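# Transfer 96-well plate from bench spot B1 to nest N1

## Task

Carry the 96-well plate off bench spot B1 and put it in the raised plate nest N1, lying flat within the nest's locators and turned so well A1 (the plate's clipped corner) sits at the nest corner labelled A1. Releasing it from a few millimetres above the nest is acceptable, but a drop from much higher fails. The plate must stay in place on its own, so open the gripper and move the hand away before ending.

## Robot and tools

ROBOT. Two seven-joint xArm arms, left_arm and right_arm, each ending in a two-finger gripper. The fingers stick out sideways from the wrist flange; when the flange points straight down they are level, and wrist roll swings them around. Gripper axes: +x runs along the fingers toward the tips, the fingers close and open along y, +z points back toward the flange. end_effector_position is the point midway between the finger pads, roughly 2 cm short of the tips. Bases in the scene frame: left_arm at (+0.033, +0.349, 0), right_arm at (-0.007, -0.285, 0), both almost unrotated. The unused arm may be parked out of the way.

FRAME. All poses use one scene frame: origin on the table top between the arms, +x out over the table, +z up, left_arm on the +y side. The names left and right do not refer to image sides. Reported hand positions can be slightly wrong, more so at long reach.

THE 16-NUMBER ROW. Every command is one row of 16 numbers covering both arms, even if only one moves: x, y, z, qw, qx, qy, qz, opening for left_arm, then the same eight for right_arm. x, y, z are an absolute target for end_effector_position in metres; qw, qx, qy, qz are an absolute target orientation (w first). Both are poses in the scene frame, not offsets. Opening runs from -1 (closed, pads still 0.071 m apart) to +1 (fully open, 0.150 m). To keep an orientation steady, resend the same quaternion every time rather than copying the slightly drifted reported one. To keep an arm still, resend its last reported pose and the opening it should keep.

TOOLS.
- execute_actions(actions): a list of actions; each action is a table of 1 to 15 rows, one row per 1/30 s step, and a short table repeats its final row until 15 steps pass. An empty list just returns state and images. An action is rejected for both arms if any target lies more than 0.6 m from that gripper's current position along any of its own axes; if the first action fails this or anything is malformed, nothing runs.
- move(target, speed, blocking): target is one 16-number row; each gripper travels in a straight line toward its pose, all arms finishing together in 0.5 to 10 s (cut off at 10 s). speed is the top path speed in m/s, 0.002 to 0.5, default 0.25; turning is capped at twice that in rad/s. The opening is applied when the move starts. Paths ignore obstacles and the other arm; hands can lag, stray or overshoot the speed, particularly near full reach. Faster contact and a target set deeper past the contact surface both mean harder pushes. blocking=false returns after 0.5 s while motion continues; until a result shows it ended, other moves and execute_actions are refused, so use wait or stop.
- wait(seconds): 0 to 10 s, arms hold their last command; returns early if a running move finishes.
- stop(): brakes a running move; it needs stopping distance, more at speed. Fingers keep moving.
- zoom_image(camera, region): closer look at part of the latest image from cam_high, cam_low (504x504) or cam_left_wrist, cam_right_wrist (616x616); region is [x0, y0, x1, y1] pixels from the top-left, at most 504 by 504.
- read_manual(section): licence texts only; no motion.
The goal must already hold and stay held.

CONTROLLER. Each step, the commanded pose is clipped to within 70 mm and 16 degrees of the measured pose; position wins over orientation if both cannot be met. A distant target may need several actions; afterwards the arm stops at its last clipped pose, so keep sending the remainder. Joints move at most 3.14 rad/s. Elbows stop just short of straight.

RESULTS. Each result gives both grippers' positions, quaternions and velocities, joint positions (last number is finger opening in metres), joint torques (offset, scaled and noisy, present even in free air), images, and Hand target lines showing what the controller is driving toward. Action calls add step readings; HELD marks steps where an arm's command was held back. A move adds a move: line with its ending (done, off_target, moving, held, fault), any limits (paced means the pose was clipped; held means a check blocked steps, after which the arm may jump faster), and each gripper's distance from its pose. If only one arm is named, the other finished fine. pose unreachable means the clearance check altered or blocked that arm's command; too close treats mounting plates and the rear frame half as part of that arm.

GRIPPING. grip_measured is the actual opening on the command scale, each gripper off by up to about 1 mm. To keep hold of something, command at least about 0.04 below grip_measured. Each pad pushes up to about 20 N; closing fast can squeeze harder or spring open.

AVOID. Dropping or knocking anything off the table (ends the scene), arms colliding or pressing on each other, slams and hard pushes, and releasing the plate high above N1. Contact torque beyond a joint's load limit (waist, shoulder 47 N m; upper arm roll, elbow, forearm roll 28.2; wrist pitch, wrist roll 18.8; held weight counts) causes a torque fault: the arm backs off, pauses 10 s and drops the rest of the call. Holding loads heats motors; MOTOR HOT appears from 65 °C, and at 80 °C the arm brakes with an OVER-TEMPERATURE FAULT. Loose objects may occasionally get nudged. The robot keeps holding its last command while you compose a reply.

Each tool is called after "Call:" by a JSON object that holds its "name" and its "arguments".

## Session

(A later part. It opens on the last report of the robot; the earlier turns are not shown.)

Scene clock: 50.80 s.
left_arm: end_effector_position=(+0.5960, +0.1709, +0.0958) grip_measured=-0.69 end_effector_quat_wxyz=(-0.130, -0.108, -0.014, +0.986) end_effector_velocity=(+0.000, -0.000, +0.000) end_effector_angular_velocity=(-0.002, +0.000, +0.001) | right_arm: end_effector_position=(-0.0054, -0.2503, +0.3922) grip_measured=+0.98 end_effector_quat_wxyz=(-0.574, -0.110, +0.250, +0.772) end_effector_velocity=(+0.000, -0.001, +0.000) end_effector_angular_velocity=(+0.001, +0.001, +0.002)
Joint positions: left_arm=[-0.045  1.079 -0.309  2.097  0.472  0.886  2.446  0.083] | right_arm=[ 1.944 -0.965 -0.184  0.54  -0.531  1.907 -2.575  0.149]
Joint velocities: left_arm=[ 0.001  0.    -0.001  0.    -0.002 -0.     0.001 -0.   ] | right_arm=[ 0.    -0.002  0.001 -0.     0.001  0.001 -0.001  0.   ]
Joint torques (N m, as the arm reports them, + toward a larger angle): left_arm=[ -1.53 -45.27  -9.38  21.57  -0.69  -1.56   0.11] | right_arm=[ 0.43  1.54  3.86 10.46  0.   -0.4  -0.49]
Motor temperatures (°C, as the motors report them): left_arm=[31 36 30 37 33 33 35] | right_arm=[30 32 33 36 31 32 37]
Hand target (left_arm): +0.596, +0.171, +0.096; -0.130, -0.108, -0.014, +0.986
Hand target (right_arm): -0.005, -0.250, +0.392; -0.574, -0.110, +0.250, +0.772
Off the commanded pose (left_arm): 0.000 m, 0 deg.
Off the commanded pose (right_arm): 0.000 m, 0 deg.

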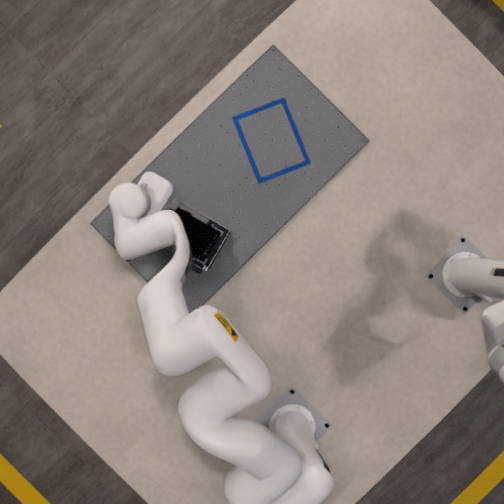

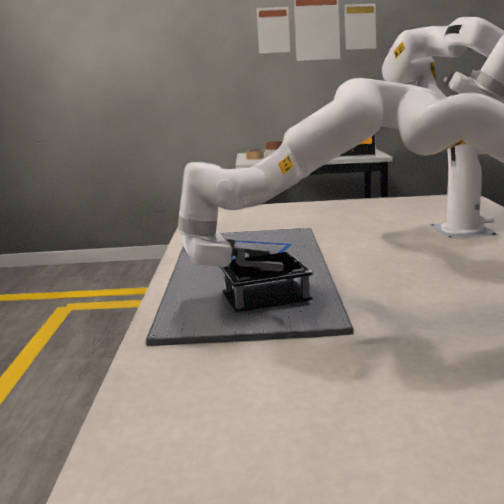

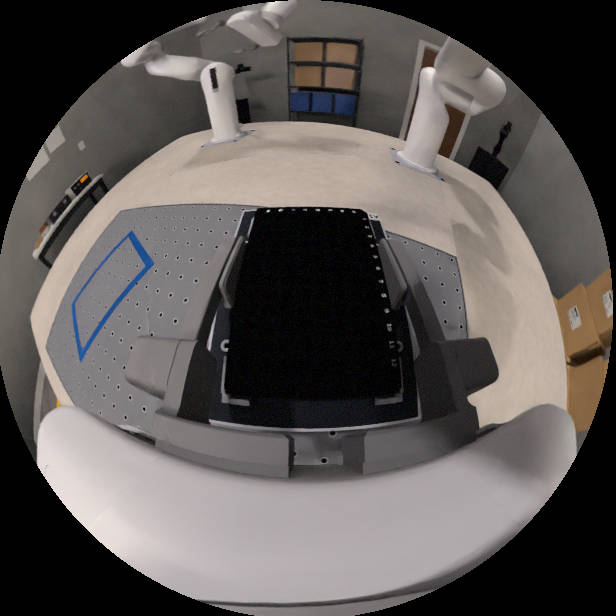

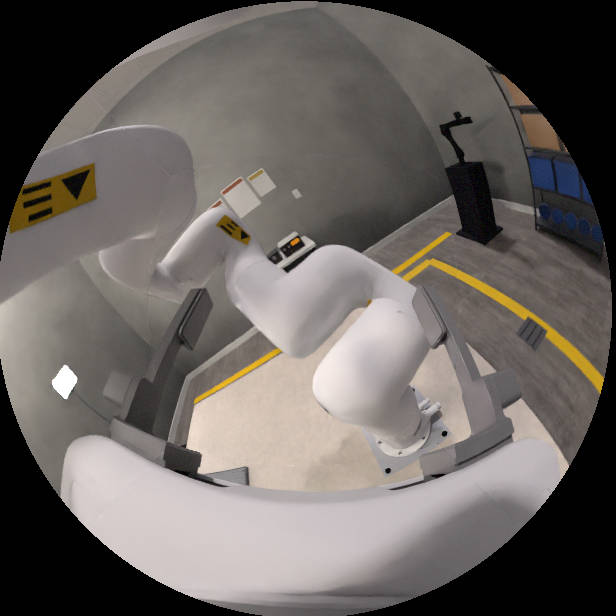

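Call:
{"name": "execute_actions", "arguments": {"actions": [[[0.5958,0.1710,0.0956,0.12975,0.10794,0.01421,-0.98555,-0.8,-0.0054,-0.2503,0.3922,-0.574,-0.110,0.250,0.772,1],[0.5957,0.1711,0.0954,0.12975,0.10794,0.01421,-0.98555,-0.8,-0.0054,-0.2503,0.3922,-0.574,-0.110,0.250,0.772,1],[0.5955,0.1712,0.0952,0.12975,0.10794,0.01421,-0.98555,-0.8,-0.0054,-0.2503,0.3922,-0.574,-0.110,0.250,0.772,1],[0.5955,0.1712,0.0952,0.12975,0.10794,0.01421,-0.98555,-0.8,-0.0054,-0.2503,0.3922,-0.574,-0.110,0.250,0.772,1],[0.5955,0.1712,0.0952,0.12975,0.10794,0.01421,-0.98555,-0.75,-0.0054,-0.2503,0.3922,-0.574,-0.110,0.250,0.772,1],[0.5955,0.1712,0.0952,0.12975,0.10794,0.01421,-0.98555,-0.71,-0.0054,-0.2503,0.3922,-0.574,-0.110,0.250,0.772,1],[0.5955,0.1712,0.0952,0.12975,0.10794,0.01421,-0.98555,-0.69,-0.0054,-0.2503,0.3922,-0.574,-0.110,0.250,0.772,1],[0.5955,0.1712,0.0952,0.12975,0.10794,0.01421,-0.98555,-0.67,-0.0054,-0.2503,0.3922,-0.574,-0.110,0.250,0.772,1],[0.5955,0.1712,0.0952,0.12975,0.10794,0.01421,-0.98555,-0.64,-0.0054,-0.2503,0.3922,-0.574,-0.110,0.250,0.772,1],[0.5955,0.1712,0.0952,0.12975,0.10794,0.01421,-0.98555,-0.60,-0.0054,-0.2503,0.3922,-0.574,-0.110,0.250,0.772,1],[0.5955,0.1712,0.0952,0.12975,0.10794,0.01421,-0.98555,-0.55,-0.0054,-0.2503,0.3922,-0.574,-0.110,0.250,0.772,1],[0.5955,0.1712,0.0952,0.12975,0.10794,0.01421,-0.98555,-0.48,-0.0054,-0.2503,0.3922,-0.574,-0.110,0.250,0.772,1],[0.5955,0.1712,0.0952,0.12975,0.10794,0.01421,-0.98555,-0.40,-0.0054,-0.2503,0.3922,-0.574,-0.110,0.250,0.772,1],[0.5955,0.1712,0.0952,0.12975,0.10794,0.01421,-0.98555,-0.32,-0.0054,-0.2503,0.3922,-0.574,-0.110,0.250,0.772,1],[0.5955,0.1712,0.0952,0.12975,0.10794,0.01421,-0.98555,-0.25,-0.0054,-0.2503,0.3922,-0.574,-0.110,0.250,0.772,1]]]}}

Call:
{"name": "zoom_image", "arguments": {"camera": "cam_left_wrist", "region": [190, 190, 440, 440]}}

Scene clock: 52.67 s.
left_arm: end_effector_position=(+0.5954, +0.1701, +0.0956) grip_measured=-0.40 end_effector_quat_wxyz=(-0.130, -0.108, -0.013, +0.986) end_effector_velocity=(+0.000, +0.003, -0.001) end_effector_angular_velocity=(+0.005, +0.001, +0.001) | right_arm: end_effector_position=(-0.0054, -0.2503, +0.3922) grip_measured=+0.98 end_effector_quat_wxyz=(-0.574, -0.110, +0.250, +0.772) end_effector_velocity=(+0.000, +0.000, +0.000) end_effector_angular_velocity=(-0.000, -0.001, -0.001)
Joint positions: left_arm=[-0.044  1.077 -0.31   2.092  0.472  0.883  2.444  0.095] | right_arm=[ 1.944 -0.965 -0.184  0.54  -0.531  1.907 -2.575  0.149]
Joint velocities: left_arm=[ 0.003 -0.     0.002 -0.001  0.003  0.001  0.001  0.081] | right_arm=[ 0.     0.    -0.     0.    -0.001  0.001  0.001  0.   ]
Joint torques (N m, as the arm reports them, + toward a larger angle): left_arm=[  0.18 -44.21  -7.35  20.88  -0.12  -1.18   0.44] | right_arm=[ 0.53  1.49  4.03 10.42  0.04 -0.42 -0.57]
Motor temperatures (°C, as the motors report them): left_arm=[31 36 30 37 33 33 35] | right_arm=[30 32 33 36 31 32 37]
Hand target (left_arm): +0.596, +0.171, +0.095; -0.130, -0.108, -0.014, +0.986
Hand target (right_arm): -0.005, -0.250, +0.392; -0.574, -0.110, +0.250, +0.772
Off the commanded pose (left_arm): 0.001 m, 0 deg.
Off the commanded pose (right_arm): 0.000 m, 0 deg.
Step readings (end_effector_position):
0: left_arm (+0.5960, +0.1708, +0.0958) | right_arm (-0.0054, -0.2503, +0.3922)
1: left_arm (+0.5960, +0.1708, +0.0958) | right_arm (-0.0054, -0.2503, +0.3922)
2: left_arm (+0.5960, +0.1708, +0.0958) | right_arm (-0.0054, -0.2503, +0.3922)
4: left_arm (+0.5959, +0.1709, +0.0957) | right_arm (-0.0054, -0.2503, +0.3922)
8: left_arm (+0.5958, +0.1709, +0.0957) | right_arm (-0.0054, -0.2503, +0.3922)
15: end_effector_position above

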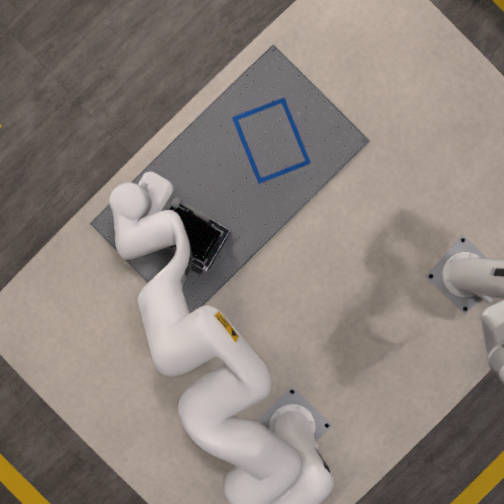

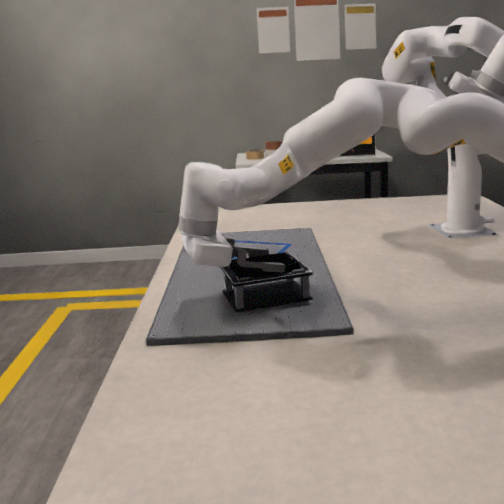

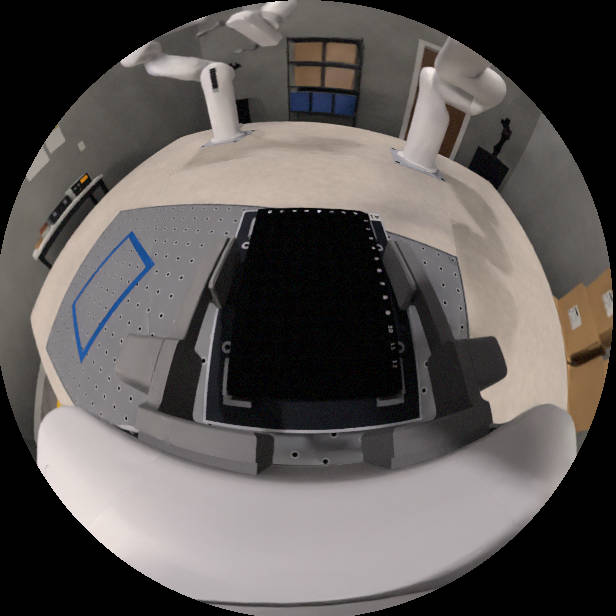

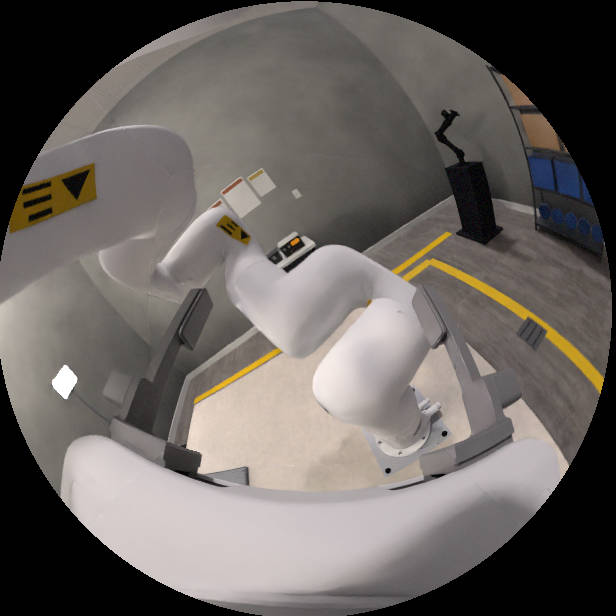

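Region (190, 190, 440, 440) of cam_left_wrist's 616x616 image, scaled by 2.016, with more detail than that image has.

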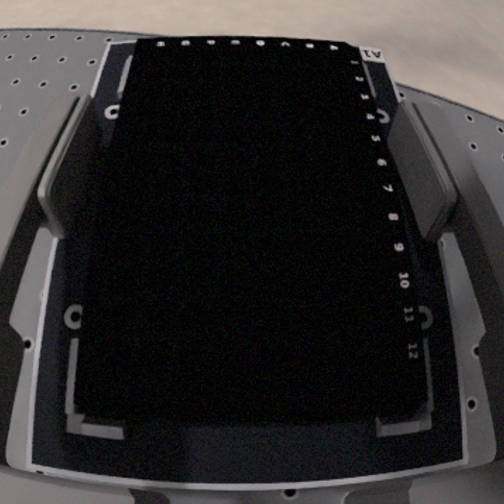

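Call:
{"name": "move", "arguments": {"target": [0.56, 0.22, 0.24, 0.12975, 0.10794, 0.01421, -0.98555, 1, -0.0054, -0.2503, 0.3922, -0.574, -0.110, 0.250, 0.772, 1], "speed": 0.25}}

Call:
{"name": "zoom_image", "arguments": {"camera": "cam_low", "region": [210, 235, 320, 300]}}

Call:
{"name": "zoom_image", "arguments": {"camera": "cam_high", "region": [148, 192, 236, 280]}}

Scene clock: 54.80 s.
left_arm: end_effector_position=(+0.5594, +0.2199, +0.2395) grip_measured=+1.00 end_effector_quat_wxyz=(-0.130, -0.108, -0.014, +0.986) end_effector_velocity=(+0.000, +0.001, +0.003) end_effector_angular_velocity=(+0.000, -0.005, +0.001) | right_arm: end_effector_position=(-0.0054, -0.2503, +0.3922) grip_measured=+0.98 end_effector_quat_wxyz=(-0.574, -0.110, +0.250, +0.772) end_effector_velocity=(-0.000, +0.000, -0.001) end_effector_angular_velocity=(-0.001, -0.003, +0.002)
Joint positions: left_arm=[ 0.096  0.705 -0.374  1.85   0.391  1.009  2.534  0.15 ] | right_arm=[ 1.944 -0.965 -0.184  0.54  -0.531  1.907 -2.575  0.149]
Joint velocities: left_arm=[ 0.002 -0.006 -0.001 -0.001 -0.    -0.     0.    -0.   ] | right_arm=[ 0.001  0.002  0.002 -0.002 -0.001 -0.002  0.     0.   ]
Joint torques (N m, as the arm reports them, + toward a larger angle): left_arm=[ -0.52 -38.57  -7.49  21.39   0.01  -1.31   0.48] | right_arm=[ 0.4   1.48  3.9  10.5   0.03 -0.38 -0.46]
Motor temperatures (°C, as the motors report them): left_arm=[31 36 30 37 33 33 35] | right_arm=[30 32 33 36 31 32 37]
Hand target (left_arm): +0.559, +0.220, +0.240; -0.130, -0.108, -0.014, +0.986
Hand target (right_arm): -0.005, -0.250, +0.392; -0.574, -0.110, +0.250, +0.772
Off the commanded pose (left_arm): 0.001 m, 0 deg.
Off the commanded pose (right_arm): 0.000 m, 0 deg.
move: done

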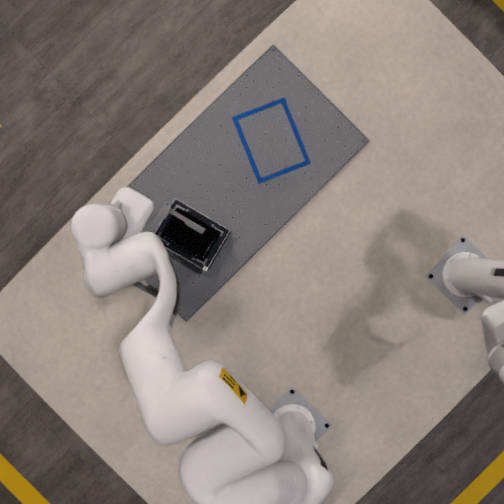

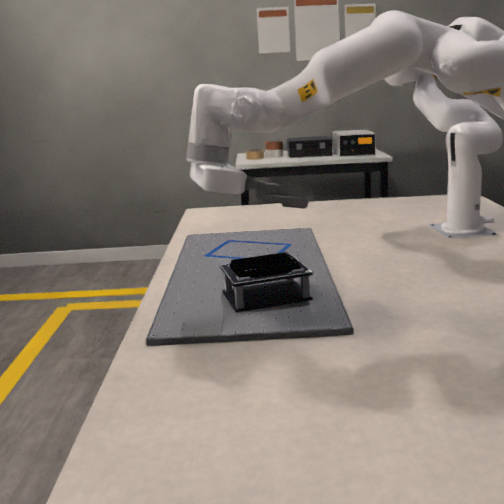

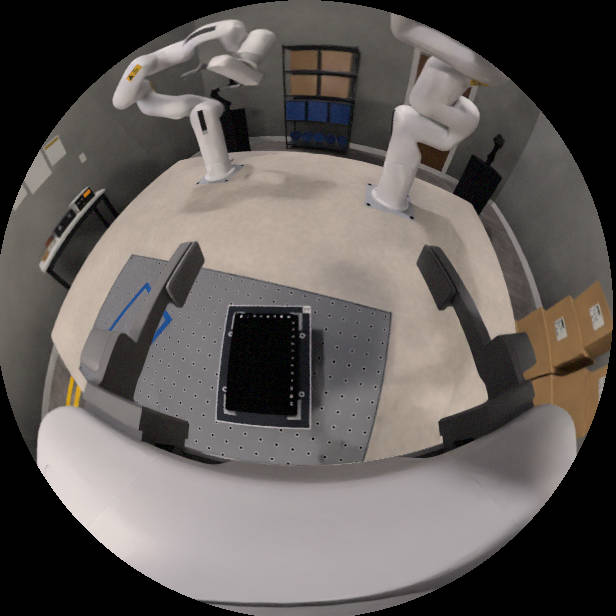

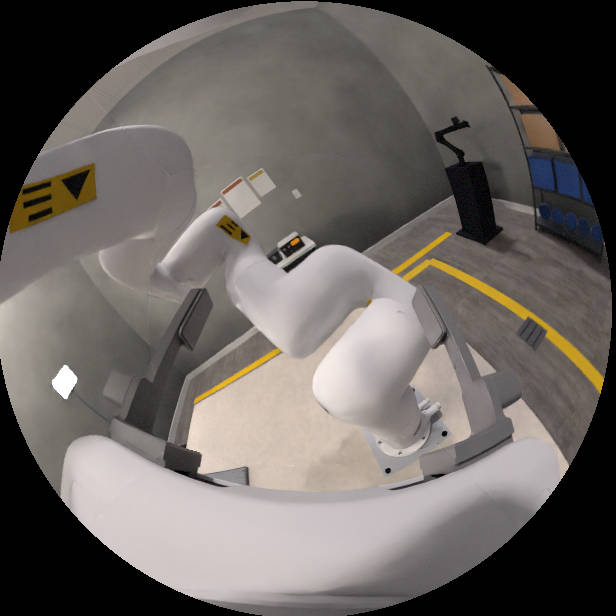

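Region (210, 235, 320, 300) of cam_low's 504x504 image, scaled by 4.582, with more detail than that image has; it fills the top 298 rows of this view, and the rest is white.

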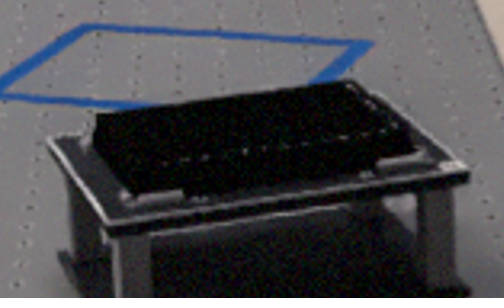

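Region (148, 192, 236, 280) of cam_high's 504x504 image, scaled by 5.727, with more detail than that image has.

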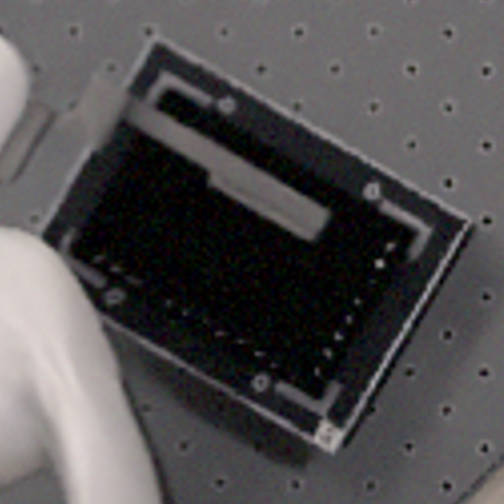

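Call:
{"name": "zoom_image", "arguments": {"camera": "cam_left_wrist", "region": [200, 295, 330, 435]}}

Call:
{"name": "zoom_image", "arguments": {"camera": "cam_low", "region": [265, 245, 320, 285]}}

Call:
{"name": "zoom_image", "arguments": {"camera": "cam_low", "region": [215, 250, 270, 290]}}

Region (200, 295, 330, 435) of cam_left_wrist's 616x616 image, scaled by 3.600, with more detail than that image has; it fills the left 468 columns of this view, and the rest is white.

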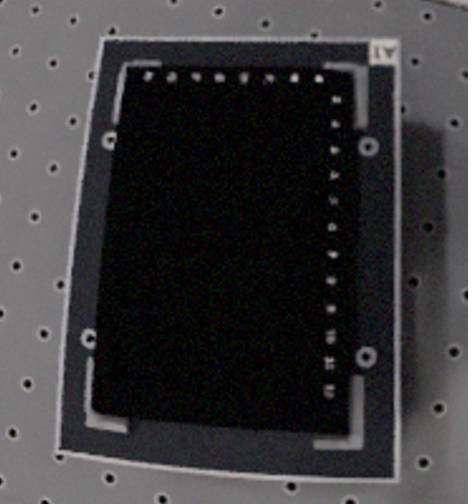

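Region (265, 245, 320, 285) of cam_low's 504x504 image, scaled by 9.164, with more detail than that image has; it fills the top 367 rows of this view, and the rest is white.

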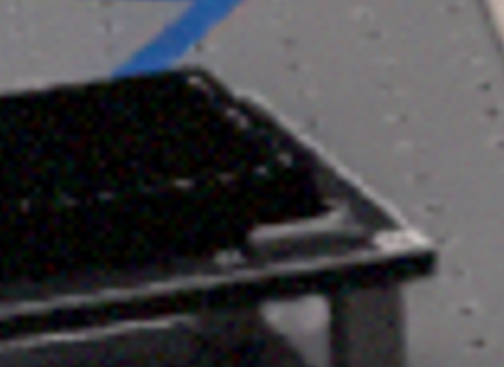

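Region (215, 250, 270, 290) of cam_low's 504x504 image, scaled by 9.164, with more detail than that image has; it fills the top 367 rows of this view, and the rest is white.

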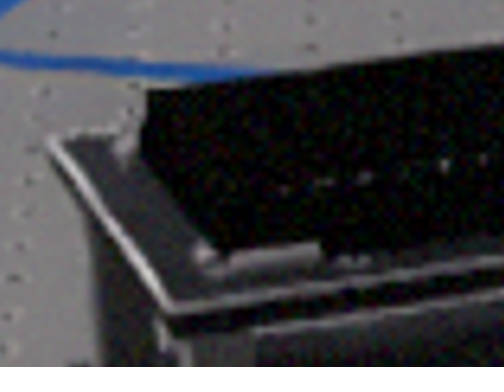

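The plate sits inside all four locators with A1 at the marked corner, and the gripper is clear.

Call:
{"name": "finished_scene", "arguments": {"scene": 1}}

The scene is finished: the task was done.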